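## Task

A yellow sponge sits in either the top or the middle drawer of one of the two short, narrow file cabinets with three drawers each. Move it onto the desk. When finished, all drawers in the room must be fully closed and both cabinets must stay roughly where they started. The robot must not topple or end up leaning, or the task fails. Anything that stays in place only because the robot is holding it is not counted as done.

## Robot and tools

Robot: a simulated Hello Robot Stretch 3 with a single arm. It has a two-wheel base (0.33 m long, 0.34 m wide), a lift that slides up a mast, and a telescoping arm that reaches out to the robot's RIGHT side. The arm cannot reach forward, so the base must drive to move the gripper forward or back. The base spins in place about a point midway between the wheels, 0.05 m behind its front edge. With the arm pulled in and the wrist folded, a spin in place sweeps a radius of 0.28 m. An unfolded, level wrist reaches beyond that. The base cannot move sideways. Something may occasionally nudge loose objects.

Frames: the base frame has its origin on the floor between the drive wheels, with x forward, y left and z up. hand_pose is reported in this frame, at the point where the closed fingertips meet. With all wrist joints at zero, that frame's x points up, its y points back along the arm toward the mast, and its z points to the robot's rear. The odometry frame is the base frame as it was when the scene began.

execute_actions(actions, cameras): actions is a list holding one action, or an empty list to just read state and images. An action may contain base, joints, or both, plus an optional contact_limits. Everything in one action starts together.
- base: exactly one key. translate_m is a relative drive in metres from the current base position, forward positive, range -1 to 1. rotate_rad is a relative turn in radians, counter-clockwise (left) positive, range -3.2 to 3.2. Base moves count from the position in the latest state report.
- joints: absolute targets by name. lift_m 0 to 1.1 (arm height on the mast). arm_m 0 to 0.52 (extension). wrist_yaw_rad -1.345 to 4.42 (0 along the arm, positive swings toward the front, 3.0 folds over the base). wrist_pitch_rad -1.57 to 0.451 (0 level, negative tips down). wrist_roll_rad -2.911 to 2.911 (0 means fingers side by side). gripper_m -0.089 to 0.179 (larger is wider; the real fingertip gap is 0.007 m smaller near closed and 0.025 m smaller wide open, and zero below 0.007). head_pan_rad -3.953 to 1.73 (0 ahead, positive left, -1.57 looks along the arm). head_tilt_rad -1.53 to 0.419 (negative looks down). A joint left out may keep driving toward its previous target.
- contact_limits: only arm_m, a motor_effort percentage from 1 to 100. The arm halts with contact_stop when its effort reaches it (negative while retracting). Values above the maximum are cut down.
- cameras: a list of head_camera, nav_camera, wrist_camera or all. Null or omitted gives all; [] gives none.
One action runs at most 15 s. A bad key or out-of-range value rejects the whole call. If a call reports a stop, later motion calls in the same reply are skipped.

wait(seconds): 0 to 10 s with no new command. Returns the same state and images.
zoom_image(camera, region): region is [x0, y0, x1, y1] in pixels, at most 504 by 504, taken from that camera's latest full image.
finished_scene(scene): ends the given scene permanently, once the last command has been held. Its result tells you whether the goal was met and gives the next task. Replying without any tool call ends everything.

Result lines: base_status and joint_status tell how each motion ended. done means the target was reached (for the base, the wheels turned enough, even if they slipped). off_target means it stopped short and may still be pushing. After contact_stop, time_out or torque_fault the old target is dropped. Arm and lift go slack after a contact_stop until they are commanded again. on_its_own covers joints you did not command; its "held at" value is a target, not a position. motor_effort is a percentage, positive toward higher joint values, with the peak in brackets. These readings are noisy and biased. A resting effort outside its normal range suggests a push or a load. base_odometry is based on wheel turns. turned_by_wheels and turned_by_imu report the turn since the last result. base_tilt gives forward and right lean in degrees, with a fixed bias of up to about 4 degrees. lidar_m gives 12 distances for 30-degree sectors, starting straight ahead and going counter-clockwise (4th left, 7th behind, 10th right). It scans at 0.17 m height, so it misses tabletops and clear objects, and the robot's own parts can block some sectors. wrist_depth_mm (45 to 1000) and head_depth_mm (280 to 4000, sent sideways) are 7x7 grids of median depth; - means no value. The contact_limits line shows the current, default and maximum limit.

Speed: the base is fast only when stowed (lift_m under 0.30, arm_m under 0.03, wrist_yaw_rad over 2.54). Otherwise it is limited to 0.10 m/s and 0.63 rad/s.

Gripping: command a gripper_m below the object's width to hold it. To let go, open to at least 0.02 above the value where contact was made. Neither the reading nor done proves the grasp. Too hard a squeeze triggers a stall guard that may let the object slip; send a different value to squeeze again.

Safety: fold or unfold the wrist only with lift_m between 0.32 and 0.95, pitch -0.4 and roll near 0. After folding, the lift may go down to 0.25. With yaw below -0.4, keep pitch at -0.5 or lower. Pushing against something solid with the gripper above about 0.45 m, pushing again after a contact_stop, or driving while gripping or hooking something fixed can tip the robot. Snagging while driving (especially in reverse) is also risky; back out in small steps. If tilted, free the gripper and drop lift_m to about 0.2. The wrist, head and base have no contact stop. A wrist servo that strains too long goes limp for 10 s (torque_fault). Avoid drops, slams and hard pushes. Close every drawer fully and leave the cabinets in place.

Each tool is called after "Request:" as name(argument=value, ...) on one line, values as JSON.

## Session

Request:
execute_actions(actions=[])

Scene clock: 0.00 s.
base_odometry: x=+0.000 y=+0.000 heading=+0.000 (m, m, rad; odometry frame)
turned_by_wheels: +0.000 (rad since the last result)
turned_by_imu: +0.000 (rad since the last result)
base_tilt: forward=+1.3 right=-0.6 (deg)
lidar_m: 2.11 1.59 1.62 3.19 2.73 2.19 1.22 1.20 1.28 1.58 1.56 1.67
head_depth_mm: 1920 2288 2291 2273 2287 2262 2261 / 1903 2459 2471 2471 2446 2421 2366 / 1908 2375 2369 2319 2317 2296 2246 / 1883 2310 2242 2253 2222 2211 2142 / 1897 2169 2150 2157 2139 2113 2065 / 1898 2073 2059 2057 2048 2005 1983 / 1875 2009 2000 1974 1939 1937 1920
base_status: not commanded
joint_positions: lift_m=+0.307 arm_m=-0.002 wrist_yaw_rad=+2.874 wrist_pitch_rad=-0.586 wrist_roll_rad=+0.019 gripper_m=+0.037 head_pan_rad=+0.004 head_tilt_rad=-0.019
joint_status: not commanded
motor_effort: left_wheel=-1 right_wheel=+0 lift_m=+44 arm_m=+0 wrist_yaw_rad=+2 wrist_pitch_rad=+6 wrist_roll_rad=+0 gripper_m=+1 head_pan_rad=+1 head_tilt_rad=+1 (%)
hand_pose: x=+0.0316 y=+0.0504 z=+0.2838 quat_wxyz=(+0.294, +0.704, +0.110, +0.637) (m; base frame)
wrist_depth_mm: - - - - - - 969 / 857 878 848 841 835 788 760 / 707 - 703 692 673 647 649 / 614 - 591 575 571 563 546 / 521 515 537 516 508 491 482 / 475 - - 445 - 439 432 / - - - - 390 393 382
pictures: head_camera (sideways: a quarter turn clockwise sets it upright), nav_camera (sideways: a quarter turn counterclockwise sets it upright), wrist_camera
Images, in order (width x height): head_camera 896x504, nav_camera 672x504, wrist_camera 644x364.

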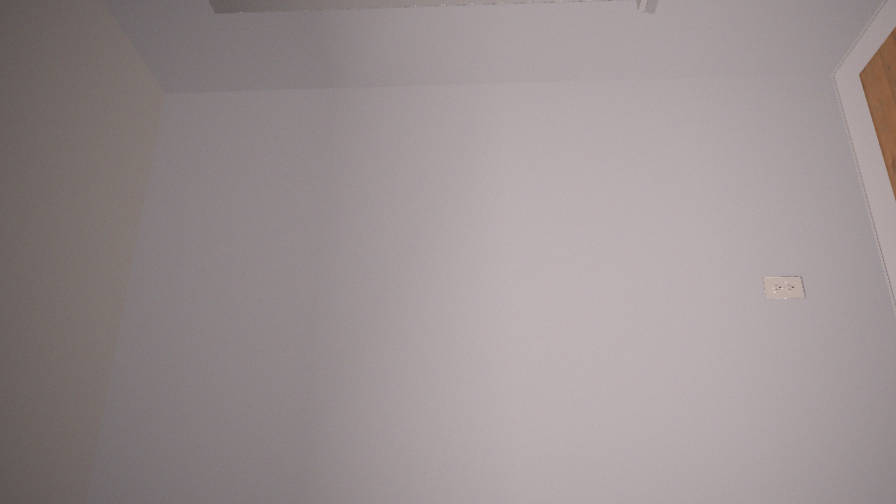

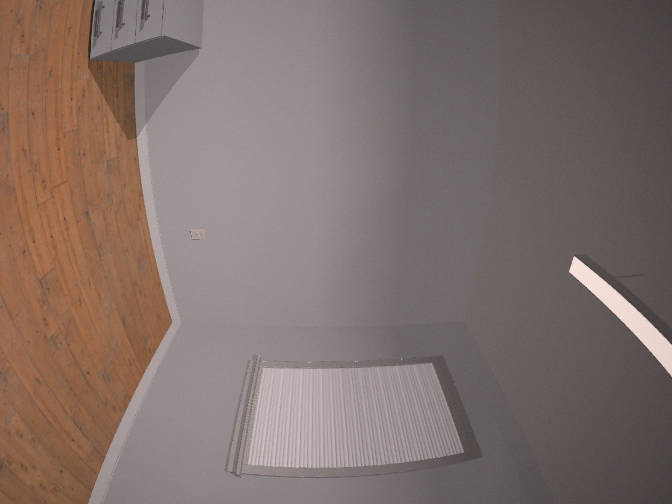

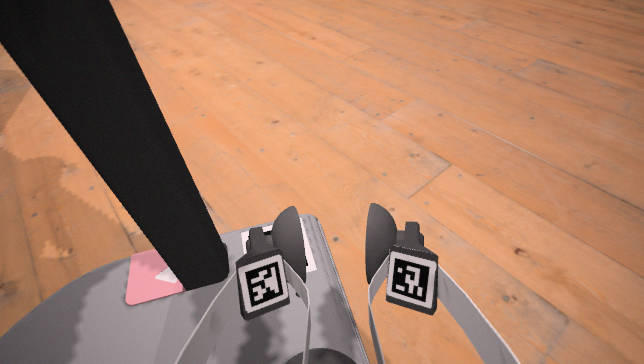

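Request:
execute_actions(actions=[{"joints": {"head_pan_rad": 0.75, "head_tilt_rad": -0.55, "lift_m": 0.285}}], cameras=["head_camera", "nav_camera"])

Scene clock: 2.47 s.
base_odometry: x=+0.000 y=+0.000 heading=+0.000 (m, m, rad; odometry frame)
turned_by_wheels: +0.000 (rad since the last result)
turned_by_imu: +0.000 (rad since the last result)
base_tilt: forward=+1.2 right=-0.7 (deg)
lidar_m: 2.11 1.58 1.62 3.18 2.72 2.19 1.22 1.20 1.28 1.58 1.56 1.67
head_depth_mm: 1727 1858 2007 2187 2077 1646 1359 / 1785 1919 2066 2258 2076 1645 1368 / 1828 1976 2142 2270 2075 1656 1372 / 1874 2025 2206 1831 1950 1662 1370 / 1928 2104 2270 1859 1968 1661 1373 / 2001 2167 2390 2526 2039 1660 1373 / 2076 2243 2486 2669 2093 1684 1375
base_status: not commanded
joint_positions: lift_m=+0.285 arm_m=-0.002 wrist_yaw_rad=+2.874 wrist_pitch_rad=-0.587 wrist_roll_rad=+0.019 gripper_m=+0.037 head_pan_rad=+0.743 head_tilt_rad=-0.543
joint_status: all done
motor_effort: left_wheel=+0(0) right_wheel=+0(0) lift_m=+36(36) arm_m=+0(0) wrist_yaw_rad=+0(1) wrist_pitch_rad=+6(6) wrist_roll_rad=+0(0) gripper_m=+0(0) head_pan_rad=+4(28) head_tilt_rad=-3(27) (%)
hand_pose: x=+0.0316 y=+0.0504 z=+0.2620 quat_wxyz=(+0.294, +0.704, +0.110, +0.637) (m; base frame)
wrist_depth_mm: - - - - 956 943 909 / - 819 804 796 774 743 741 / 672 - 660 641 634 627 625 / 570 - 570 550 540 531 523 / 498 499 - 473 478 465 461 / - - - - - 409 412 / - - - - 373 371 365
pictures: head_camera (sideways: a quarter turn clockwise sets it upright), nav_camera (sideways: a quarter turn counterclockwise sets it upright)
Images, in order (width x height): head_camera 896x504, nav_camera 672x504.

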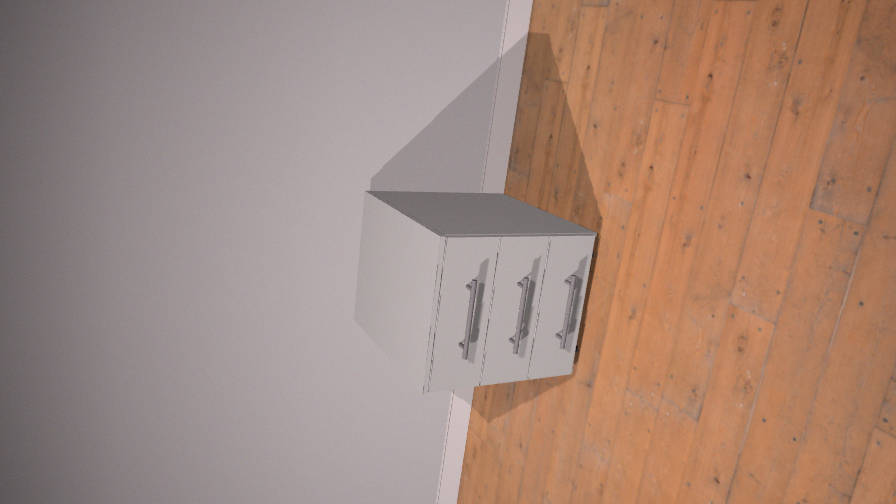

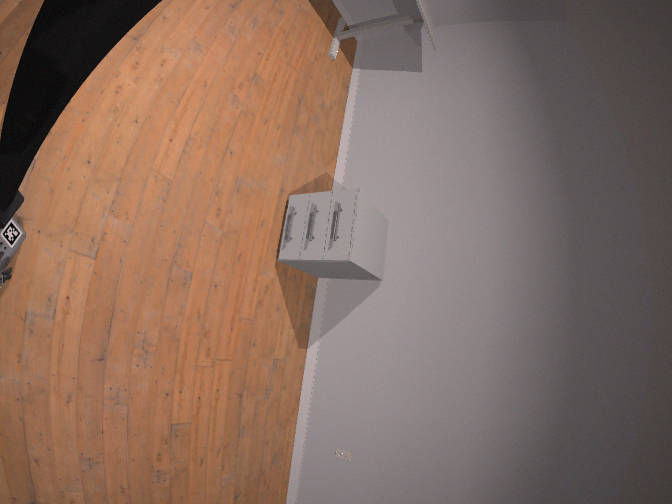

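Request:
zoom_image(camera="head_camera", region=[340, 170, 620, 410])

Region (340, 170, 620, 410) of head_camera's 896x504 image, scaled by 1.800, with more detail than that image has; it fills the top 432 rows of this view, and the rest is white.

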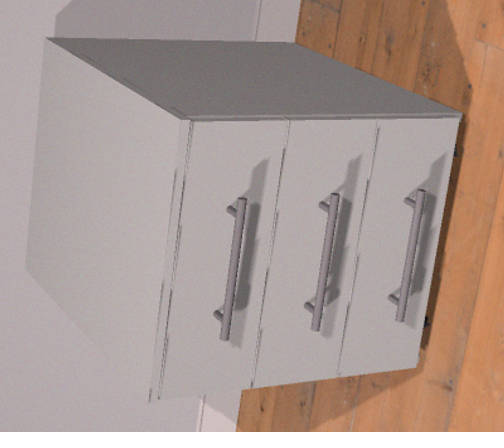

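Request:
execute_actions(actions=[{"base": {"rotate_rad": 1.262}, "joints": {"wrist_pitch_rad": -0.4, "head_pan_rad": -1.57, "head_tilt_rad": -0.8}}], cameras=[])

Request:
execute_actions(actions=[{"base": {"translate_m": 0.945}}], cameras=[])

Request:
execute_actions(actions=[{"base": {"rotate_rad": 0.786}, "joints": {"lift_m": 0.335}}], cameras=["head_camera"])

Scene clock: 22.50 s.
base_odometry: x=+0.000 y=+0.000 heading=+1.262 (m, m, rad; odometry frame)
turned_by_wheels: +1.262 (rad since the last result)
turned_by_imu: +1.236 (rad since the last result)
base_tilt: forward=+1.2 right=-0.7 (deg)
lidar_m: 2.47 2.79 2.72 1.92 1.20 1.20 1.75 1.56 1.56 1.86 2.08 1.59
head_depth_mm: 1558 1739 1919 1915 1598 1365 1193 / 1691 1890 2105 1935 1600 1370 1196 / 1856 2083 2268 1943 1614 1370 1195 / 2066 2326 2461 1940 1621 1374 1196 / 2249 2513 2493 1943 1624 1373 1204 / 2142 2382 2469 1966 1626 1377 1202 / 2006 2158 2333 1946 1629 1391 1205
base_status: done
joint_positions: lift_m=+0.285 arm_m=-0.002 wrist_yaw_rad=+2.874 wrist_pitch_rad=-0.420 wrist_roll_rad=+0.019 gripper_m=+0.037 head_pan_rad=-1.563 head_tilt_rad=-0.791
joint_status: all done
motor_effort: left_wheel=-3(8) right_wheel=+2(6) lift_m=+37(37) arm_m=-1(0) wrist_yaw_rad=+1(1) wrist_pitch_rad=+10(10) wrist_roll_rad=+0(0) gripper_m=+0(0) head_pan_rad=-2(31) head_tilt_rad=-4(19) (%)
hand_pose: x=+0.0379 y=+0.0736 z=+0.2974 quat_wxyz=(+0.239, +0.711, +0.052, +0.659) (m; base frame)
wrist_depth_mm: - - - - - - - / - - - - - - - / 929 939 885 870 861 821 822 / 730 - 715 698 675 663 656 / 607 - 594 574 584 555 538 / 505 497 - 492 - 473 469 / 450 - - 425 422 414 410
pictures: none
No camera images: the call's "cameras" was empty. Leave "cameras" out to get every camera's image.

Scene clock: 27.47 s.
base_odometry: x=+0.287 y=+0.900 heading=+1.262 (m, m, rad; odometry frame)
turned_by_wheels: +0.000 (rad since the last result)
turned_by_imu: +0.004 (rad since the last result)
base_tilt: forward=+1.3 right=-0.7 (deg)
lidar_m: 1.73 2.26 2.07 2.35 2.33 1.88 2.18 2.26 2.26 1.63 0.87 0.87
head_depth_mm: 2257 2530 2426 1919 1592 1365 1188 / 2069 2381 2429 1938 1611 1371 1199 / 1879 2146 2344 1944 1607 1382 1199 / 1705 1924 2177 1943 1616 1374 1203 / 1585 1774 1980 1949 1621 1381 1201 / 1468 1618 1793 1896 1628 1380 1208 / 1371 1482 1654 1813 1594 1356 1208
base_status: done
joint_positions: lift_m=+0.285 arm_m=-0.002 wrist_yaw_rad=+2.874 wrist_pitch_rad=-0.419 wrist_roll_rad=+0.019 gripper_m=+0.037 head_pan_rad=-1.563 head_tilt_rad=-0.791
joint_status: not commanded
motor_effort: left_wheel=-3(7) right_wheel=+2(6) lift_m=+37(36) arm_m=+0(1) wrist_yaw_rad=+1(1) wrist_pitch_rad=+9(10) wrist_roll_rad=+0(0) gripper_m=+0(1) head_pan_rad=-2(1) head_tilt_rad=-5(4) (%)
hand_pose: x=+0.0379 y=+0.0737 z=+0.2976 quat_wxyz=(+0.239, +0.711, +0.052, +0.659) (m; base frame)
wrist_depth_mm: - - - - - - - / - - - - - - - / 928 911 894 892 848 834 804 / 731 - 695 690 679 657 653 / 614 - 595 567 572 556 548 / 502 501 - 496 - 474 468 / 452 - - 431 426 413 409
pictures: none
No camera images: the call's "cameras" was empty. Leave "cameras" out to get every camera's image.

Scene clock: 29.63 s.
base_odometry: x=+0.287 y=+0.900 heading=+2.048 (m, m, rad; odometry frame)
turned_by_wheels: +0.786 (rad since the last result)
turned_by_imu: +0.771 (rad since the last result)
base_tilt: forward=+1.2 right=-0.7 (deg)
lidar_m: 2.07 2.35 2.39 1.87 1.93 2.32 2.26 1.96 0.90 0.87 1.52 2.15
head_depth_mm: 1248 1404 1602 1813 1603 1364 1185 / 1258 1417 1521 1182 1359 1371 1199 / 1262 1424 1450 1181 1288 1381 1201 / 1269 1423 1454 1187 1297 1381 1202 / 1274 1431 1574 1234 1522 1377 1201 / 1270 1435 1642 1863 1631 1388 1213 / 1282 1457 1635 1851 1626 1391 1206
base_status: done
joint_positions: lift_m=+0.335 arm_m=-0.002 wrist_yaw_rad=+2.874 wrist_pitch_rad=-0.419 wrist_roll_rad=+0.019 gripper_m=+0.037 head_pan_rad=-1.563 head_tilt_rad=-0.791
joint_status: all done
motor_effort: left_wheel=-3(9) right_wheel=+2(6) lift_m=+51(54) arm_m=+0(0) wrist_yaw_rad=+1(1) wrist_pitch_rad=+9(9) wrist_roll_rad=+0(0) gripper_m=+0(0) head_pan_rad=-2(2) head_tilt_rad=-4(4) (%)
hand_pose: x=+0.0379 y=+0.0737 z=+0.3472 quat_wxyz=(+0.239, +0.711, +0.052, +0.659) (m; base frame)
wrist_depth_mm: - - - - - - - / - - - - - - - / - - - 986 961 944 938 / 825 - 789 777 762 758 732 / 683 - 669 644 651 617 602 / 564 554 - 545 - 538 525 / 496 492 - 475 469 465 458
pictures: head_camera (sideways: a quarter turn clockwise sets it upright)
Images, in order (width x height): head_camera 896x504.

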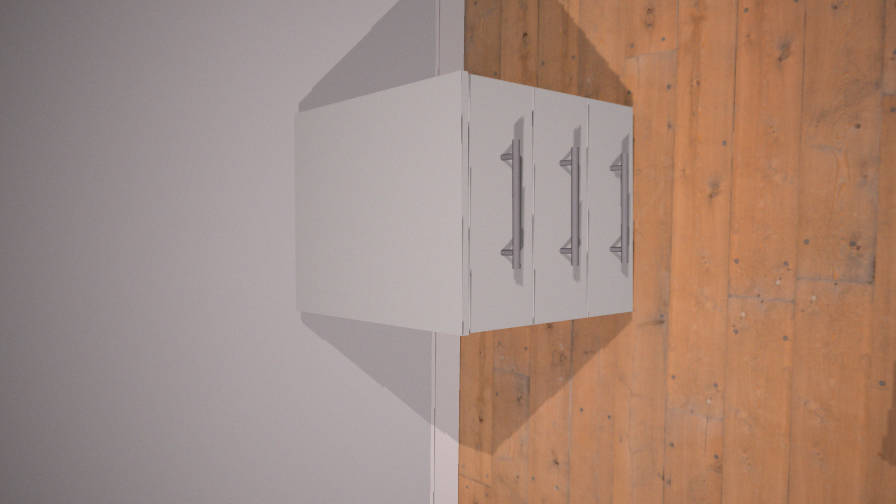

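Request:
zoom_image(camera="head_camera", region=[280, 50, 660, 350])

Region (280, 50, 660, 350) of head_camera's 896x504 image, scaled by 1.326, with more detail than that image has; it fills the top 398 rows of this view, and the rest is white.

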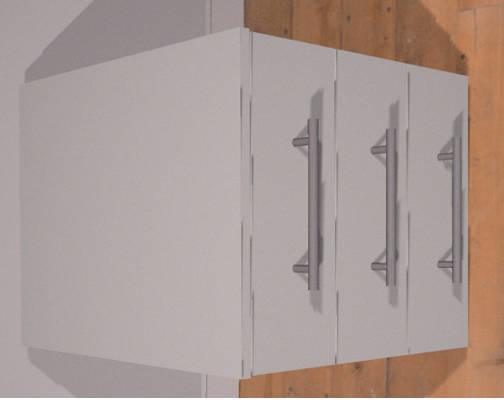

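Request:
execute_actions(actions=[{"base": {"rotate_rad": -0.04}, "joints": {"wrist_yaw_rad": 0.0, "gripper_m": 0.06}}], cameras=[])

Request:
execute_actions(actions=[{"joints": {"wrist_pitch_rad": 0.0, "wrist_roll_rad": 1.57, "lift_m": 0.298, "arm_m": 0.35}}], cameras=["head_camera", "wrist_camera"])

Scene clock: 38.87 s.
base_odometry: x=+0.287 y=+0.900 heading=+2.008 (m, m, rad; odometry frame)
turned_by_wheels: -0.040 (rad since the last result)
turned_by_imu: -0.040 (rad since the last result)
base_tilt: forward=+1.2 right=-0.7 (deg)
lidar_m: 2.07 2.35 2.42 1.87 1.91 2.34 2.26 2.05 1.50 0.87 1.50 2.06
head_depth_mm: 1263 1418 1627 1828 1605 1369 1191 / 1269 1416 1599 1220 1504 1371 1196 / 1272 1414 1446 1182 1288 1382 1197 / 1264 1425 1455 1191 1288 1379 1204 / 1264 1424 1521 1188 1366 1376 1199 / 1264 1419 1630 1851 1624 1370 1204 / 1268 1425 1622 1856 1630 1393 1208
base_status: done
joint_positions: lift_m=+0.335 arm_m=-0.002 wrist_yaw_rad=+0.003 wrist_pitch_rad=-0.419 wrist_roll_rad=+0.019 gripper_m=+0.060 head_pan_rad=-1.563 head_tilt_rad=-0.791
joint_status: all done
motor_effort: left_wheel=+1(2) right_wheel=-1(2) lift_m=+51(51) arm_m=+0(0) wrist_yaw_rad=-2(2) wrist_pitch_rad=+9(9) wrist_roll_rad=+0(0) gripper_m=+0(76) head_pan_rad=-2(2) head_tilt_rad=-4(3) (%)
hand_pose: x=-0.0209 y=-0.3668 z=+0.3472 quat_wxyz=(+0.686, +0.147, -0.698, -0.148) (m; base frame)
wrist_depth_mm: - - 575 563 573 - - / - - 625 595 626 - - / - - 903 680 701 953 930 / 816 823 762 741 742 752 738 / 680 663 680 641 657 615 613 / 571 557 - 548 529 534 529 / 494 486 479 477 475 469 462
pictures: none
No camera images: the call's "cameras" was empty. Leave "cameras" out to get every camera's image.

Scene clock: 42.67 s.
base_odometry: x=+0.287 y=+0.900 heading=+2.008 (m, m, rad; odometry frame)
turned_by_wheels: +0.000 (rad since the last result)
turned_by_imu: -0.001 (rad since the last result)
base_tilt: forward=+1.2 right=-0.7 (deg)
lidar_m: 2.07 2.35 2.41 1.88 1.91 2.34 2.26 2.04 1.49 0.87 1.50 2.06
head_depth_mm: 1265 1428 1619 1823 1602 1368 1192 / 1265 1417 1587 1219 1502 1370 1205 / 1262 1424 1447 1182 1301 - 1198 / 1261 1421 1450 1192 1282 1353 1199 / 1263 1417 1509 1184 1354 1379 1205 / 1259 1419 1620 1840 1631 1383 1203 / 1266 1417 1620 1839 1626 1384 1211
base_status: not commanded
joint_positions: lift_m=+0.298 arm_m=+0.350 wrist_yaw_rad=+0.002 wrist_pitch_rad=-0.022 wrist_roll_rad=+1.569 gripper_m=+0.060 head_pan_rad=-1.563 head_tilt_rad=-0.791
joint_status: all done
motor_effort: left_wheel=+1(1) right_wheel=-1(1) lift_m=+37(44) arm_m=+4(4) wrist_yaw_rad=-1(2) wrist_pitch_rad=+11(12) wrist_roll_rad=+0(2) gripper_m=+1(0) head_pan_rad=-3(2) head_tilt_rad=-4(4) (%)
hand_pose: x=-0.0209 y=-0.7503 z=+0.4069 quat_wxyz=(+0.001, +0.001, -1.000, -0.012) (m; base frame)
wrist_depth_mm: 758 762 252 253 256 259 261 / 784 794 258 261 265 265 268 / 789 822 267 267 272 274 279 / 824 846 273 277 281 281 285 / 856 878 281 284 288 295 293 / 878 917 - 294 297 302 303 / 915 958 303 306 307 310 312
pictures: head_camera (sideways: a quarter turn clockwise sets it upright), wrist_camera
Images, in order (width x height): head_camera 896x504, wrist_camera 644x364.

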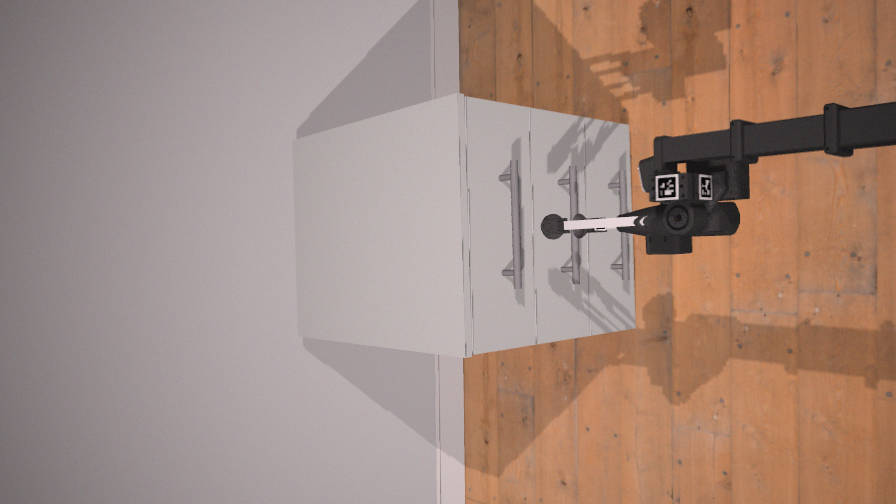

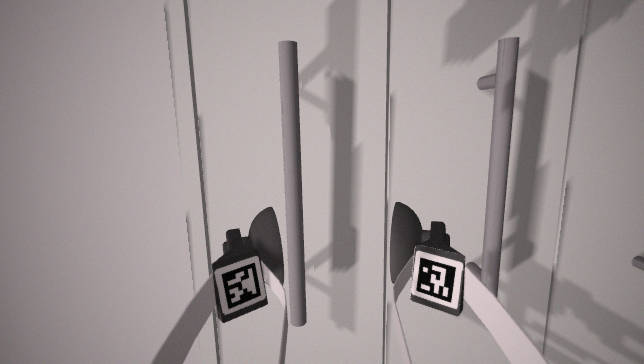

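Request:
execute_actions(actions=[{"joints": {"lift_m": 0.323, "arm_m": 0.385}}], cameras=[])

Request:
execute_actions(actions=[{"joints": {"arm_m": 0.443}, "contact_limits": {"arm_m": 14}}], cameras=["wrist_camera"])

Scene clock: 47.83 s.
base_odometry: x=+0.287 y=+0.900 heading=+2.008 (m, m, rad; odometry frame)
turned_by_wheels: +0.000 (rad since the last result)
turned_by_imu: -0.001 (rad since the last result)
base_tilt: forward=+1.1 right=-0.6 (deg)
lidar_m: 2.07 2.35 2.42 1.87 1.91 2.34 2.26 2.05 1.50 0.87 1.50 2.07
head_depth_mm: 1262 1422 1626 1824 1600 1376 1193 / 1266 1415 1586 1220 1495 1368 1203 / 1262 1423 1442 1187 1293 1321 1197 / 1267 1419 1450 1199 1281 1351 1198 / 1261 1415 1524 1188 1362 1372 1206 / 1262 1420 1615 1838 1627 1384 1204 / 1263 1423 1622 1846 1630 1385 1216
base_status: not commanded
joint_positions: lift_m=+0.323 arm_m=+0.385 wrist_yaw_rad=+0.002 wrist_pitch_rad=-0.022 wrist_roll_rad=+1.569 gripper_m=+0.060 head_pan_rad=-1.563 head_tilt_rad=-0.791
joint_status: all done
motor_effort: left_wheel=+1(1) right_wheel=-1(1) lift_m=+52(55) arm_m=+3(1) wrist_yaw_rad=-1(1) wrist_pitch_rad=+11(10) wrist_roll_rad=+0(0) gripper_m=+1(1) head_pan_rad=-2(1) head_tilt_rad=-4(4) (%)
hand_pose: x=-0.0209 y=-0.7853 z=+0.4314 quat_wxyz=(+0.001, +0.001, -1.000, -0.012) (m; base frame)
wrist_depth_mm: 724 742 220 222 222 226 227 / 764 749 225 226 230 231 234 / 770 770 232 232 236 239 240 / 806 803 239 239 242 247 247 / 815 831 245 247 250 253 256 / 855 866 - 255 260 260 264 / 881 906 264 266 267 270 275
pictures: none
No camera images: the call's "cameras" was empty. Leave "cameras" out to get every camera's image.

Scene clock: 49.40 s.
base_odometry: x=+0.287 y=+0.900 heading=+2.008 (m, m, rad; odometry frame)
turned_by_wheels: +0.000 (rad since the last result)
turned_by_imu: +0.000 (rad since the last result)
base_tilt: forward=+1.2 right=-0.6 (deg)
lidar_m: 2.07 2.35 2.42 1.88 1.92 2.34 2.26 2.04 1.49 0.87 1.50 2.07
head_depth_mm: 1262 1423 1616 1810 1603 1367 1196 / 1263 1422 1587 1221 1489 1378 1209 / 1262 1431 1447 1184 1263 1348 1197 / 1263 1422 1447 1184 1268 1381 1206 / 1264 1424 1515 1184 1365 1375 1209 / 1260 1426 1627 1867 1619 1391 1203 / 1261 1431 1630 1845 1617 1396 1203
base_status: not commanded
joint_positions: lift_m=+0.323 arm_m=+0.443 wrist_yaw_rad=+0.002 wrist_pitch_rad=-0.022 wrist_roll_rad=+1.569 gripper_m=+0.060 head_pan_rad=-1.563 head_tilt_rad=-0.791
joint_status: all done
motor_effort: left_wheel=+1(1) right_wheel=-1(1) lift_m=+52(52) arm_m=+3(5) wrist_yaw_rad=+0(1) wrist_pitch_rad=+10(11) wrist_roll_rad=+0(0) gripper_m=+1(0) head_pan_rad=-1(2) head_tilt_rad=-4(4) (%)
contact_limits: arm_m 14 (drawing in: default 27, maximum 44; extending or still: default 36, maximum 59)
hand_pose: x=-0.0209 y=-0.8433 z=+0.4314 quat_wxyz=(+0.001, +0.001, -1.000, -0.012) (m; base frame)
wrist_depth_mm: 673 678 166 166 169 170 171 / 701 695 170 172 173 175 177 / 710 711 175 176 179 181 182 / 752 748 181 180 183 187 188 / 776 782 185 184 188 192 195 / 799 795 - 193 197 198 199 / 819 829 199 199 203 204 204
pictures: wrist_camera
Images, in order (width x height): wrist_camera 644x364.

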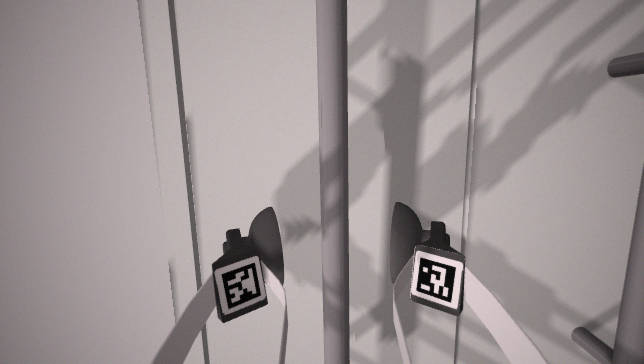

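Request:
execute_actions(actions=[{"joints": {"gripper_m": -0.04}}], cameras=[])

Request:
execute_actions(actions=[{"joints": {"arm_m": 0.17}, "contact_limits": {"arm_m": 18}}], cameras=["head_camera", "wrist_camera"])

Scene clock: 52.37 s.
base_odometry: x=+0.287 y=+0.900 heading=+2.008 (m, m, rad; odometry frame)
turned_by_wheels: +0.000 (rad since the last result)
turned_by_imu: +0.000 (rad since the last result)
base_tilt: forward=+1.2 right=-0.6 (deg)
lidar_m: 2.07 2.35 2.42 1.87 1.91 2.33 2.26 2.04 1.50 0.87 1.50 2.06
head_depth_mm: 1257 1420 1615 1821 1609 1369 1186 / 1269 1426 1587 1221 1492 1370 1204 / 1259 1420 1449 1183 1257 1340 1193 / 1269 1425 1452 1188 1276 1379 1197 / 1271 1419 1510 1188 1357 1377 1204 / 1260 1424 1634 1868 1627 1391 1205 / 1268 1419 1623 1856 1628 1384 1204
base_status: not commanded
joint_positions: lift_m=+0.323 arm_m=+0.443 wrist_yaw_rad=+0.002 wrist_pitch_rad=-0.021 wrist_roll_rad=+1.574 gripper_m=-0.039 head_pan_rad=-1.563 head_tilt_rad=-0.791
joint_status: all done
motor_effort: left_wheel=+0(0) right_wheel=-1(1) lift_m=+52(52) arm_m=-1(3) wrist_yaw_rad=-1(0) wrist_pitch_rad=+10(11) wrist_roll_rad=-3(3) gripper_m=-25(100) head_pan_rad=-1(2) head_tilt_rad=-4(4) (%)
hand_pose: x=-0.0209 y=-0.8436 z=+0.4318 quat_wxyz=(-0.001, +0.001, -1.000, -0.011) (m; base frame)
wrist_depth_mm: 684 690 164 165 168 170 171 / 710 693 169 169 172 173 177 / 712 718 174 174 178 180 182 / 756 738 180 178 183 186 187 / 781 764 184 150 187 192 192 / 781 784 190 154 193 197 199 / 815 821 199 198 202 205 203
pictures: none
No camera images: the call's "cameras" was empty. Leave "cameras" out to get every camera's image.

Scene clock: 55.60 s.
base_odometry: x=+0.287 y=+0.900 heading=+2.007 (m, m, rad; odometry frame)
turned_by_wheels: +0.000 (rad since the last result)
turned_by_imu: -0.001 (rad since the last result)
base_tilt: forward=+1.2 right=-0.7 (deg)
lidar_m: 2.07 2.35 2.41 1.87 1.92 2.34 2.25 2.05 1.50 0.87 1.51 2.06
head_depth_mm: 1258 1416 1624 1835 1595 1371 1195 / 1270 1424 1589 1229 1111 1324 1225 / 1262 1420 1452 1191 1137 1336 - / 1261 1424 1455 1189 1143 1320 1180 / 1263 1424 1524 1196 1128 1320 1201 / 1262 1423 1630 1844 1626 1386 1208 / 1266 1431 1622 1859 1626 1385 1207
base_status: not commanded
joint_positions: lift_m=+0.323 arm_m=+0.170 wrist_yaw_rad=-0.016 wrist_pitch_rad=-0.022 wrist_roll_rad=+1.575 gripper_m=-0.030 head_pan_rad=-1.563 head_tilt_rad=-0.791
joint_status: all done
on_its_own: gripper_m is held at -0.031, not at your -0.040, by its stall guard, which is not easing now; wrist_yaw_rad is at rest, and its effort (+17) is outside its rest range (-12 to +12)
motor_effort: left_wheel=-1(2) right_wheel=+4(4) lift_m=+51(51) arm_m=-4(9) wrist_yaw_rad=+17(17) wrist_pitch_rad=+10(11) wrist_roll_rad=-3(3) gripper_m=-20(25) head_pan_rad=-1(2) head_tilt_rad=-3(4) (%)
contact_limits: arm_m 18 (drawing in: default 27, maximum 44; extending or still: default 36, maximum 59)
hand_pose: x=-0.0256 y=-0.5709 z=+0.4314 quat_wxyz=(-0.002, -0.008, -1.000, -0.012) (m; base frame)
wrist_depth_mm: 936 913 167 167 170 434 435 / 957 926 171 171 174 439 450 / 999 - 174 173 178 450 458 / - - 180 179 183 473 470 / - - 185 149 188 483 483 / - - 189 153 194 491 493 / - - 198 196 199 713 507
pictures: head_camera (sideways: a quarter turn clockwise sets it upright), wrist_camera
Images, in order (width x height): head_camera 896x504, wrist_camera 644x364.

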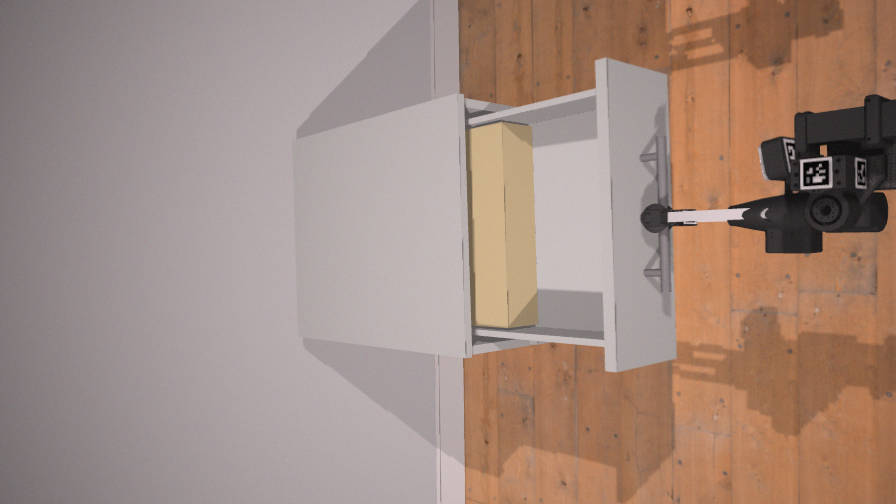

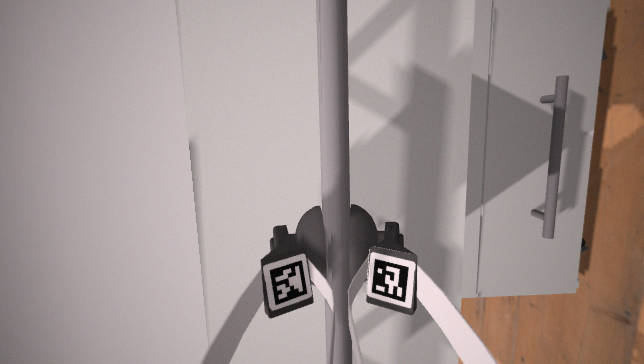

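Request:
execute_actions(actions=[{"joints": {"arm_m": 0.443}, "contact_limits": {"arm_m": 20}}], cameras=[])

Request:
execute_actions(actions=[{"joints": {"gripper_m": 0.06}}], cameras=["wrist_camera"])

Request:
execute_actions(actions=[{"base": {"rotate_rad": 0.022}, "joints": {"arm_m": 0.375}}], cameras=[])

Request:
execute_actions(actions=[{"joints": {"lift_m": 0.166}}], cameras=["head_camera", "wrist_camera"])

Scene clock: 66.37 s.
base_odometry: x=+0.287 y=+0.900 heading=+2.008 (m, m, rad; odometry frame)
turned_by_wheels: +0.000 (rad since the last result)
turned_by_imu: -0.001 (rad since the last result)
base_tilt: forward=+1.2 right=-0.6 (deg)
lidar_m: 2.07 2.35 2.41 1.87 1.90 2.34 2.26 2.05 1.50 0.87 1.50 2.06
head_depth_mm: 1265 1424 1621 1811 1599 1364 1193 / 1260 1414 1594 1215 1499 1366 1192 / 1268 1418 1441 1181 1260 1350 1194 / 1264 1418 1451 1187 1270 1368 1199 / 1267 1423 1515 1183 1372 1381 1201 / 1261 1425 1623 1849 1630 1384 1202 / 1269 1423 1624 1848 1623 1386 1209
base_status: not commanded
joint_positions: lift_m=+0.323 arm_m=+0.443 wrist_yaw_rad=+0.001 wrist_pitch_rad=-0.022 wrist_roll_rad=+1.575 gripper_m=-0.030 head_pan_rad=-1.563 head_tilt_rad=-0.791
joint_status: all done
on_its_own: gripper_m is held at -0.031, not at your -0.040, by its stall guard, which is not easing now
motor_effort: left_wheel=+1(2) right_wheel=-1(4) lift_m=+52(52) arm_m=+2(6) wrist_yaw_rad=+1(18) wrist_pitch_rad=+11(12) wrist_roll_rad=-3(3) gripper_m=-20(20) head_pan_rad=-2(2) head_tilt_rad=-4(4) (%)
contact_limits: arm_m 20 (drawing in: default 27, maximum 44; extending or still: default 36, maximum 59)
hand_pose: x=-0.0212 y=-0.8434 z=+0.4316 quat_wxyz=(-0.002, +0.000, -1.000, -0.011) (m; base frame)
wrist_depth_mm: 676 678 164 164 168 171 173 / 701 694 168 169 172 174 177 / 729 727 173 173 178 179 181 / 738 743 179 178 184 186 188 / 762 769 185 149 188 192 193 / 814 815 190 155 194 198 199 / 837 826 198 197 201 204 204
pictures: none
No camera images: the call's "cameras" was empty. Leave "cameras" out to get every camera's image.

Scene clock: 67.77 s.
base_odometry: x=+0.287 y=+0.900 heading=+2.008 (m, m, rad; odometry frame)
turned_by_wheels: +0.000 (rad since the last result)
turned_by_imu: +0.000 (rad since the last result)
base_tilt: forward=+1.2 right=-0.7 (deg)
lidar_m: 2.07 2.34 2.41 1.88 1.91 2.34 2.26 2.05 1.50 0.87 1.50 2.06
head_depth_mm: 1268 1426 1627 1829 1600 1360 1193 / 1261 1421 1587 1220 1497 1371 1198 / 1264 1426 1442 1189 1266 1346 1200 / 1263 1429 1455 1185 1265 1380 1204 / 1265 1417 1514 1191 1359 1376 1201 / 1254 1420 1621 1850 1622 1379 1201 / 1263 1423 1631 1816 1633 1393 1210
base_status: not commanded
joint_positions: lift_m=+0.323 arm_m=+0.443 wrist_yaw_rad=+0.001 wrist_pitch_rad=-0.022 wrist_roll_rad=+1.575 gripper_m=+0.060 head_pan_rad=-1.563 head_tilt_rad=-0.791
joint_status: all done
motor_effort: left_wheel=+1(1) right_wheel=-1(1) lift_m=+52(52) arm_m=+2(3) wrist_yaw_rad=+0(0) wrist_pitch_rad=+10(10) wrist_roll_rad=-3(3) gripper_m=+1(82) head_pan_rad=-2(2) head_tilt_rad=-4(4) (%)
hand_pose: x=-0.0212 y=-0.8434 z=+0.4316 quat_wxyz=(-0.001, +0.000, -1.000, -0.011) (m; base frame)
wrist_depth_mm: 680 665 166 166 169 171 172 / 696 696 171 171 173 175 177 / 726 717 176 176 179 181 183 / 743 747 181 180 184 187 187 / 767 772 185 186 190 192 193 / 814 812 - 192 197 197 198 / 808 828 199 198 203 205 203
pictures: wrist_camera
Images, in order (width x height): wrist_camera 644x364.

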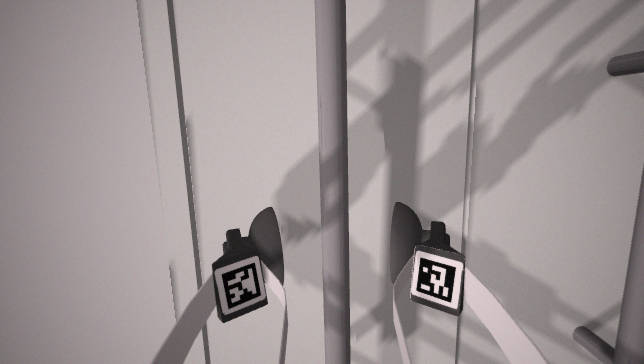

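Scene clock: 69.43 s.
base_odometry: x=+0.287 y=+0.900 heading=+2.030 (m, m, rad; odometry frame)
turned_by_wheels: +0.022 (rad since the last result)
turned_by_imu: +0.021 (rad since the last result)
base_tilt: forward=+1.2 right=-0.6 (deg)
lidar_m: 2.07 2.35 2.40 1.87 1.92 2.32 2.26 2.00 0.90 0.87 1.51 2.11
head_depth_mm: 1259 1409 1609 1814 1599 1367 1191 / 1253 1421 1548 1194 1444 1366 1220 / 1263 1424 1434 1183 1299 1318 1205 / 1269 1430 1445 1188 1286 1351 1196 / 1268 1429 1540 1195 1455 1377 1203 / 1277 1426 1630 1851 1620 1385 1203 / 1279 1432 1626 1836 1626 1396 1204
base_status: done
joint_positions: lift_m=+0.323 arm_m=+0.375 wrist_yaw_rad=+0.001 wrist_pitch_rad=-0.022 wrist_roll_rad=+1.575 gripper_m=+0.060 head_pan_rad=-1.563 head_tilt_rad=-0.791
joint_status: all done
motor_effort: left_wheel=-1(4) right_wheel=+0(5) lift_m=+52(52) arm_m=-3(1) wrist_yaw_rad=+0(0) wrist_pitch_rad=+10(10) wrist_roll_rad=-3(3) gripper_m=+1(1) head_pan_rad=-2(1) head_tilt_rad=-4(4) (%)
hand_pose: x=-0.0212 y=-0.7759 z=+0.4316 quat_wxyz=(-0.001, +0.000, -1.000, -0.011) (m; base frame)
wrist_depth_mm: 733 727 225 227 230 230 232 / 729 759 232 232 236 241 242 / 790 771 243 240 245 247 249 / 824 804 248 248 252 255 256 / 843 854 258 255 261 263 268 / 874 872 - 265 270 269 279 / 929 926 278 276 281 285 289
pictures: none
No camera images: the call's "cameras" was empty. Leave "cameras" out to get every camera's image.

Scene clock: 71.70 s.
base_odometry: x=+0.287 y=+0.900 heading=+2.030 (m, m, rad; odometry frame)
turned_by_wheels: +0.000 (rad since the last result)
turned_by_imu: +0.000 (rad since the last result)
base_tilt: forward=+1.2 right=-0.6 (deg)
lidar_m: 2.07 2.35 2.40 1.88 1.92 2.33 2.26 2.00 0.90 0.87 1.52 2.11
head_depth_mm: 1256 1407 1617 1805 1603 1364 1192 / 1263 1413 1548 1199 1445 1376 1202 / 1270 1420 1448 1193 1291 1431 1198 / 1266 1423 1452 1188 1294 1363 1200 / 1272 1425 1538 1197 1440 1388 1205 / 1275 1436 1628 1845 1622 1374 1208 / 1271 1431 1630 1863 1635 1390 1208
base_status: not commanded
joint_positions: lift_m=+0.166 arm_m=+0.375 wrist_yaw_rad=+0.001 wrist_pitch_rad=-0.022 wrist_roll_rad=+1.575 gripper_m=+0.060 head_pan_rad=-1.563 head_tilt_rad=-0.791
joint_status: all done
motor_effort: left_wheel=-1(0) right_wheel=+1(1) lift_m=+37(44) arm_m=-4(3) wrist_yaw_rad=+0(1) wrist_pitch_rad=+10(10) wrist_roll_rad=-3(3) gripper_m=+1(1) head_pan_rad=-3(2) head_tilt_rad=-4(4) (%)
hand_pose: x=-0.0212 y=-0.7759 z=+0.2751 quat_wxyz=(-0.001, +0.000, -1.000, -0.011) (m; base frame)
wrist_depth_mm: 219 223 227 227 230 230 231 / 225 230 234 233 237 238 238 / 232 237 239 241 244 248 248 / 242 244 247 247 253 253 258 / 250 251 256 255 261 265 269 / 261 261 - 265 272 271 278 / 272 270 276 277 282 285 290
pictures: head_camera (sideways: a quarter turn clockwise sets it upright), wrist_camera
Images, in order (width x height): head_camera 896x504, wrist_camera 644x364.

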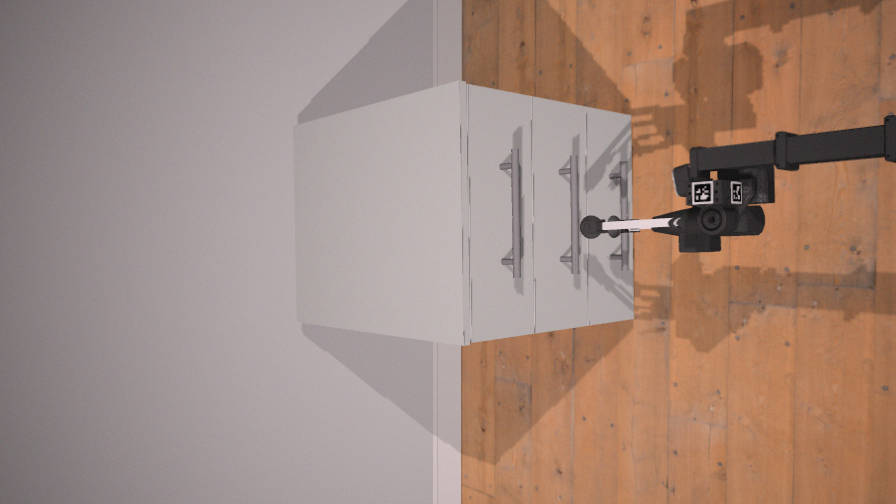

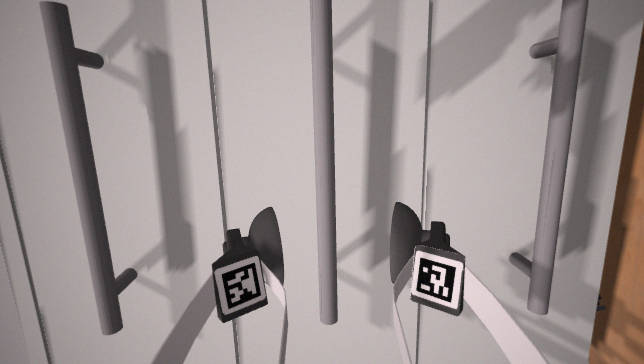

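Request:
execute_actions(actions=[{"base": {"translate_m": -0.015}, "joints": {"arm_m": 0.443}, "contact_limits": {"arm_m": 14}}], cameras=["wrist_camera"])

Request:
execute_actions(actions=[{"joints": {"gripper_m": -0.038}}], cameras=[])

Request:
execute_actions(actions=[{"joints": {"arm_m": 0.14, "head_tilt_rad": -0.95}, "contact_limits": {"arm_m": 18}}], cameras=["head_camera", "wrist_camera"])

Scene clock: 75.93 s.
base_odometry: x=+0.294 y=+0.887 heading=+2.029 (m, m, rad; odometry frame)
turned_by_wheels: +0.000 (rad since the last result)
turned_by_imu: -0.001 (rad since the last result)
base_tilt: forward=+1.3 right=-0.6 (deg)
lidar_m: 2.09 2.36 2.40 1.87 1.93 2.31 2.24 2.00 0.90 0.87 1.51 2.11
head_depth_mm: 1258 1421 1610 1834 1607 1363 1194 / 1261 1406 1548 1225 1491 1374 1195 / 1259 1418 1446 1184 1289 1322 1202 / 1256 1413 1467 1190 1278 1344 1200 / 1265 1428 1530 1190 1362 1378 1201 / 1272 1427 1639 1843 1622 1390 1196 / 1267 1434 1634 1850 1633 1386 1205
base_status: done
joint_positions: lift_m=+0.166 arm_m=+0.443 wrist_yaw_rad=+0.001 wrist_pitch_rad=-0.022 wrist_roll_rad=+1.575 gripper_m=+0.060 head_pan_rad=-1.563 head_tilt_rad=-0.791
joint_status: all done
motor_effort: left_wheel=-1(5) right_wheel=+1(1) lift_m=+37(36) arm_m=+4(0) wrist_yaw_rad=+1(0) wrist_pitch_rad=+10(11) wrist_roll_rad=-3(3) gripper_m=+1(1) head_pan_rad=-1(3) head_tilt_rad=-5(4) (%)
contact_limits: arm_m 14 (drawing in: default 27, maximum 44; extending or still: default 36, maximum 59)
hand_pose: x=-0.0212 y=-0.8434 z=+0.2751 quat_wxyz=(-0.001, +0.000, -1.000, -0.011) (m; base frame)
wrist_depth_mm: 161 162 163 163 166 168 168 / 165 167 168 169 171 173 175 / 171 172 173 174 176 180 179 / 176 178 178 179 183 185 185 / 182 183 185 186 189 191 193 / 188 190 - 193 197 198 199 / 194 196 199 199 203 205 205
pictures: wrist_camera
Images, in order (width x height): wrist_camera 644x364.

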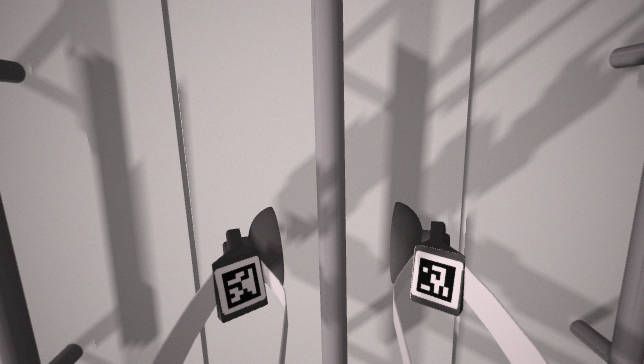

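Scene clock: 77.40 s.
base_odometry: x=+0.294 y=+0.887 heading=+2.029 (m, m, rad; odometry frame)
turned_by_wheels: +0.000 (rad since the last result)
turned_by_imu: +0.000 (rad since the last result)
base_tilt: forward=+1.1 right=-0.7 (deg)
lidar_m: 2.08 2.35 2.40 1.87 1.92 2.31 2.24 2.00 0.90 0.87 1.51 2.10
head_depth_mm: 1256 1411 1611 1823 1592 1373 1189 / 1256 1412 1550 1216 1493 1364 1195 / 1259 1421 1445 1185 1288 1314 1196 / 1266 1423 1440 1189 1284 1351 1201 / 1270 1432 1541 1193 1363 1383 1204 / 1269 1428 1637 1853 1625 1384 1208 / 1269 1438 1634 1859 1634 1381 1213
base_status: not commanded
joint_positions: lift_m=+0.166 arm_m=+0.443 wrist_yaw_rad=+0.001 wrist_pitch_rad=-0.017 wrist_roll_rad=+1.575 gripper_m=-0.037 head_pan_rad=-1.563 head_tilt_rad=-0.791
joint_status: all done
motor_effort: left_wheel=-1(1) right_wheel=+1(1) lift_m=+36(37) arm_m=+1(3) wrist_yaw_rad=+0(0) wrist_pitch_rad=+8(10) wrist_roll_rad=-2(3) gripper_m=-23(98) head_pan_rad=-2(2) head_tilt_rad=-4(4) (%)
hand_pose: x=-0.0212 y=-0.8437 z=+0.2763 quat_wxyz=(-0.002, +0.000, -1.000, -0.009) (m; base frame)
wrist_depth_mm: 161 161 162 161 164 167 167 / 166 167 168 166 170 173 173 / 171 171 172 172 175 178 180 / 177 178 178 176 180 184 185 / 182 184 184 149 187 190 192 / 188 190 189 153 193 197 199 / 194 197 198 197 202 205 203
pictures: none
No camera images: the call's "cameras" was empty. Leave "cameras" out to get every camera's image.

Scene clock: 80.83 s.
base_odometry: x=+0.294 y=+0.887 heading=+2.030 (m, m, rad; odometry frame)
turned_by_wheels: +0.000 (rad since the last result)
turned_by_imu: -0.001 (rad since the last result)
base_tilt: forward=+1.2 right=-0.7 (deg)
lidar_m: 2.09 2.36 2.40 1.87 1.92 2.31 2.24 2.00 0.91 0.87 1.51 2.11
head_depth_mm: 1314 1537 1796 1668 1438 1281 1138 / 1322 1486 1229 1566 1248 1276 1146 / 1327 1428 1166 1333 1223 1300 1124 / 1324 1432 1167 1327 1225 1309 1145 / 1331 1453 1176 1338 1236 1285 1149 / 1325 1533 1820 1685 1458 1288 1148 / 1328 1541 1831 1692 1462 1290 1155
base_status: not commanded
joint_positions: lift_m=+0.166 arm_m=+0.140 wrist_yaw_rad=+0.001 wrist_pitch_rad=-0.019 wrist_roll_rad=+1.575 gripper_m=-0.031 head_pan_rad=-1.563 head_tilt_rad=-0.938
joint_status: all done
on_its_own: gripper_m is held at -0.032, not at your -0.038, by its stall guard, which is not easing now
motor_effort: left_wheel=+0(1) right_wheel=+0(1) lift_m=+36(37) arm_m=-5(6) wrist_yaw_rad=+0(0) wrist_pitch_rad=+9(9) wrist_roll_rad=-3(3) gripper_m=-20(23) head_pan_rad=-2(1) head_tilt_rad=-5(17) (%)
contact_limits: arm_m 18 (drawing in: default 27, maximum 44; extending or still: default 36, maximum 59)
hand_pose: x=-0.0211 y=-0.5410 z=+0.2758 quat_wxyz=(-0.002, +0.000, -1.000, -0.010) (m; base frame)
wrist_depth_mm: 945 442 161 161 163 434 318 / 979 451 167 167 169 437 318 / - - 172 170 175 448 323 / - - 177 176 180 451 324 / - - 182 148 186 479 323 / - - 190 153 193 492 329 / - - 200 198 200 463 328
pictures: head_camera (sideways: a quarter turn clockwise sets it upright), wrist_camera
Images, in order (width x height): head_camera 896x504, wrist_camera 644x364.

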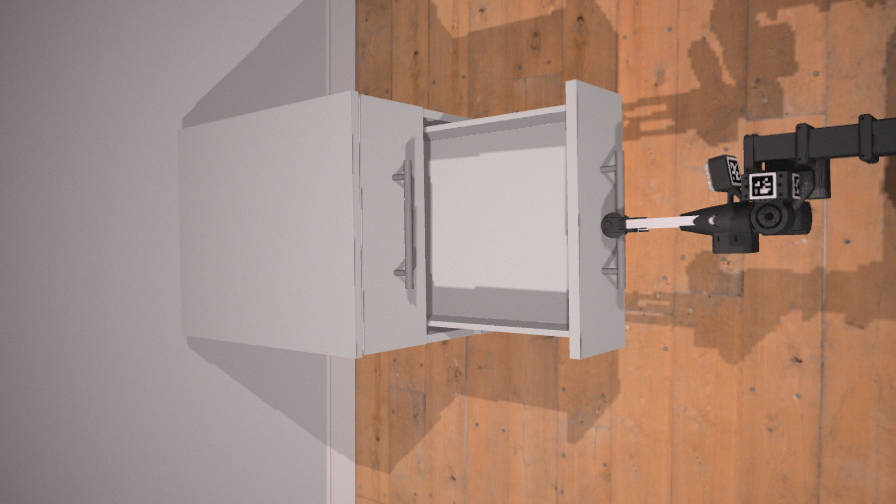

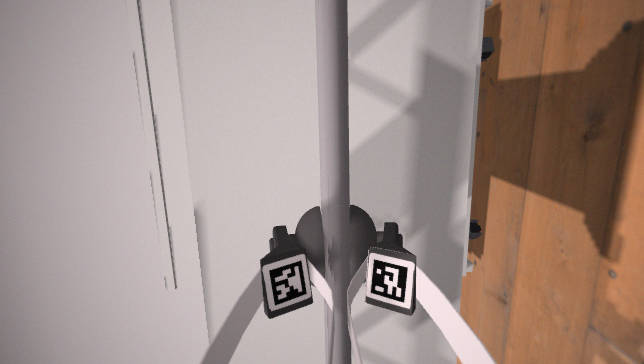

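Request:
execute_actions(actions=[])

Scene clock: 89.47 s.
base_odometry: x=+0.294 y=+0.887 heading=+2.030 (m, m, rad; odometry frame)
turned_by_wheels: +0.000 (rad since the last result)
turned_by_imu: -0.001 (rad since the last result)
base_tilt: forward=+1.1 right=-0.7 (deg)
lidar_m: 2.08 2.36 2.41 1.87 1.92 2.32 2.24 2.00 0.90 0.87 1.51 2.11
head_depth_mm: 1329 1517 1784 1655 1447 1277 1134 / 1327 1486 1227 1571 1249 1282 1145 / 1320 1417 1162 1331 1226 1300 1125 / 1328 1428 1171 1330 1237 1299 1146 / 1331 1444 1173 1330 1228 1289 1143 / 1332 1540 1819 1690 1466 1290 1147 / 1331 1542 1815 1697 1462 1283 1150
base_status: not commanded
joint_positions: lift_m=+0.166 arm_m=+0.140 wrist_yaw_rad=+0.001 wrist_pitch_rad=-0.019 wrist_roll_rad=+1.575 gripper_m=-0.031 head_pan_rad=-1.563 head_tilt_rad=-0.938
joint_status: all done
on_its_own: gripper_m is held at -0.032, not at your -0.038, by its stall guard, which is not easing now
motor_effort: left_wheel=+0(1) right_wheel=+0(1) lift_m=+37(37) arm_m=-4(6) wrist_yaw_rad=+1(0) wrist_pitch_rad=+9(9) wrist_roll_rad=-3(3) gripper_m=-21(23) head_pan_rad=-2(1) head_tilt_rad=-5(17) (%)
contact_limits: arm_m 18 (drawing in: default 27, maximum 44; extending or still: default 36, maximum 59)
hand_pose: x=-0.0211 y=-0.5410 z=+0.2758 quat_wxyz=(-0.002, +0.000, -1.000, -0.010) (m; base frame)
wrist_depth_mm: 941 445 161 161 164 436 319 / 954 453 166 165 169 441 318 / - - 172 171 175 449 323 / - - 177 176 179 447 322 / - - 184 148 186 484 326 / - - 191 153 193 487 328 / - - 199 197 202 468 331
pictures: head_camera (sideways: a quarter turn clockwise sets it upright), nav_camera (sideways: a quarter turn counterclockwise sets it upright), wrist_camera
Images, in order (width x height): head_camera 896x504, nav_camera 672x504, wrist_camera 644x364.

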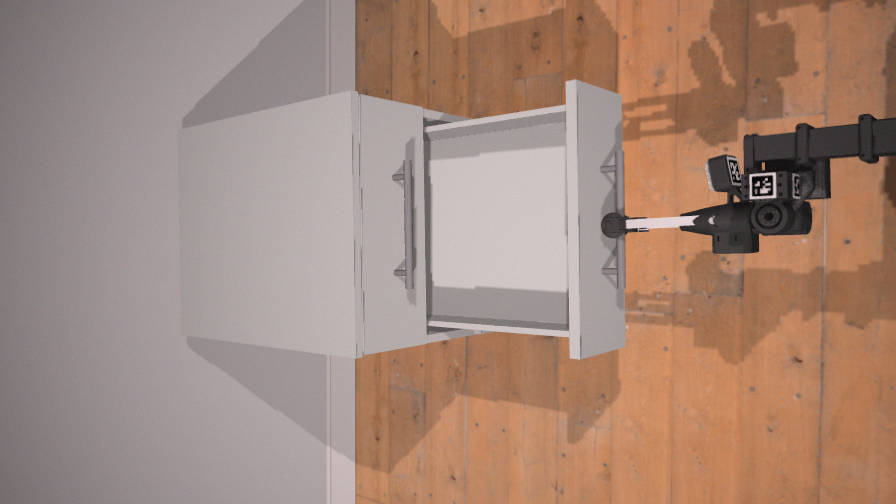

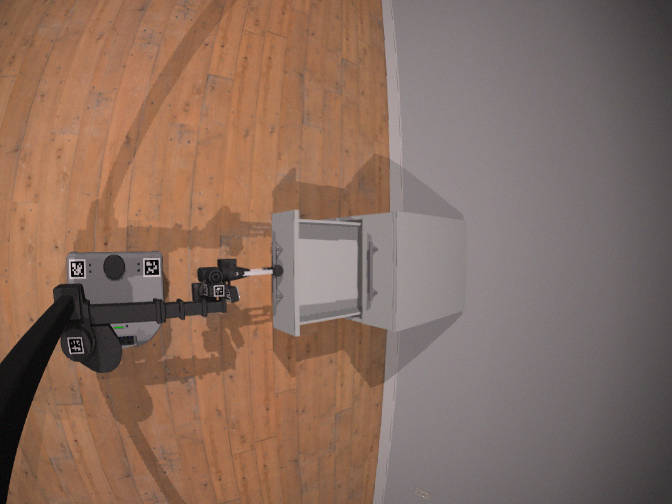

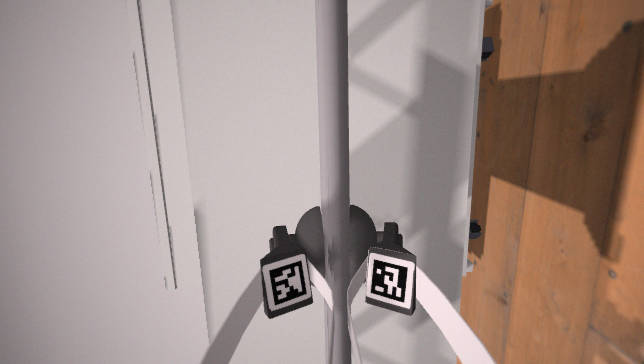

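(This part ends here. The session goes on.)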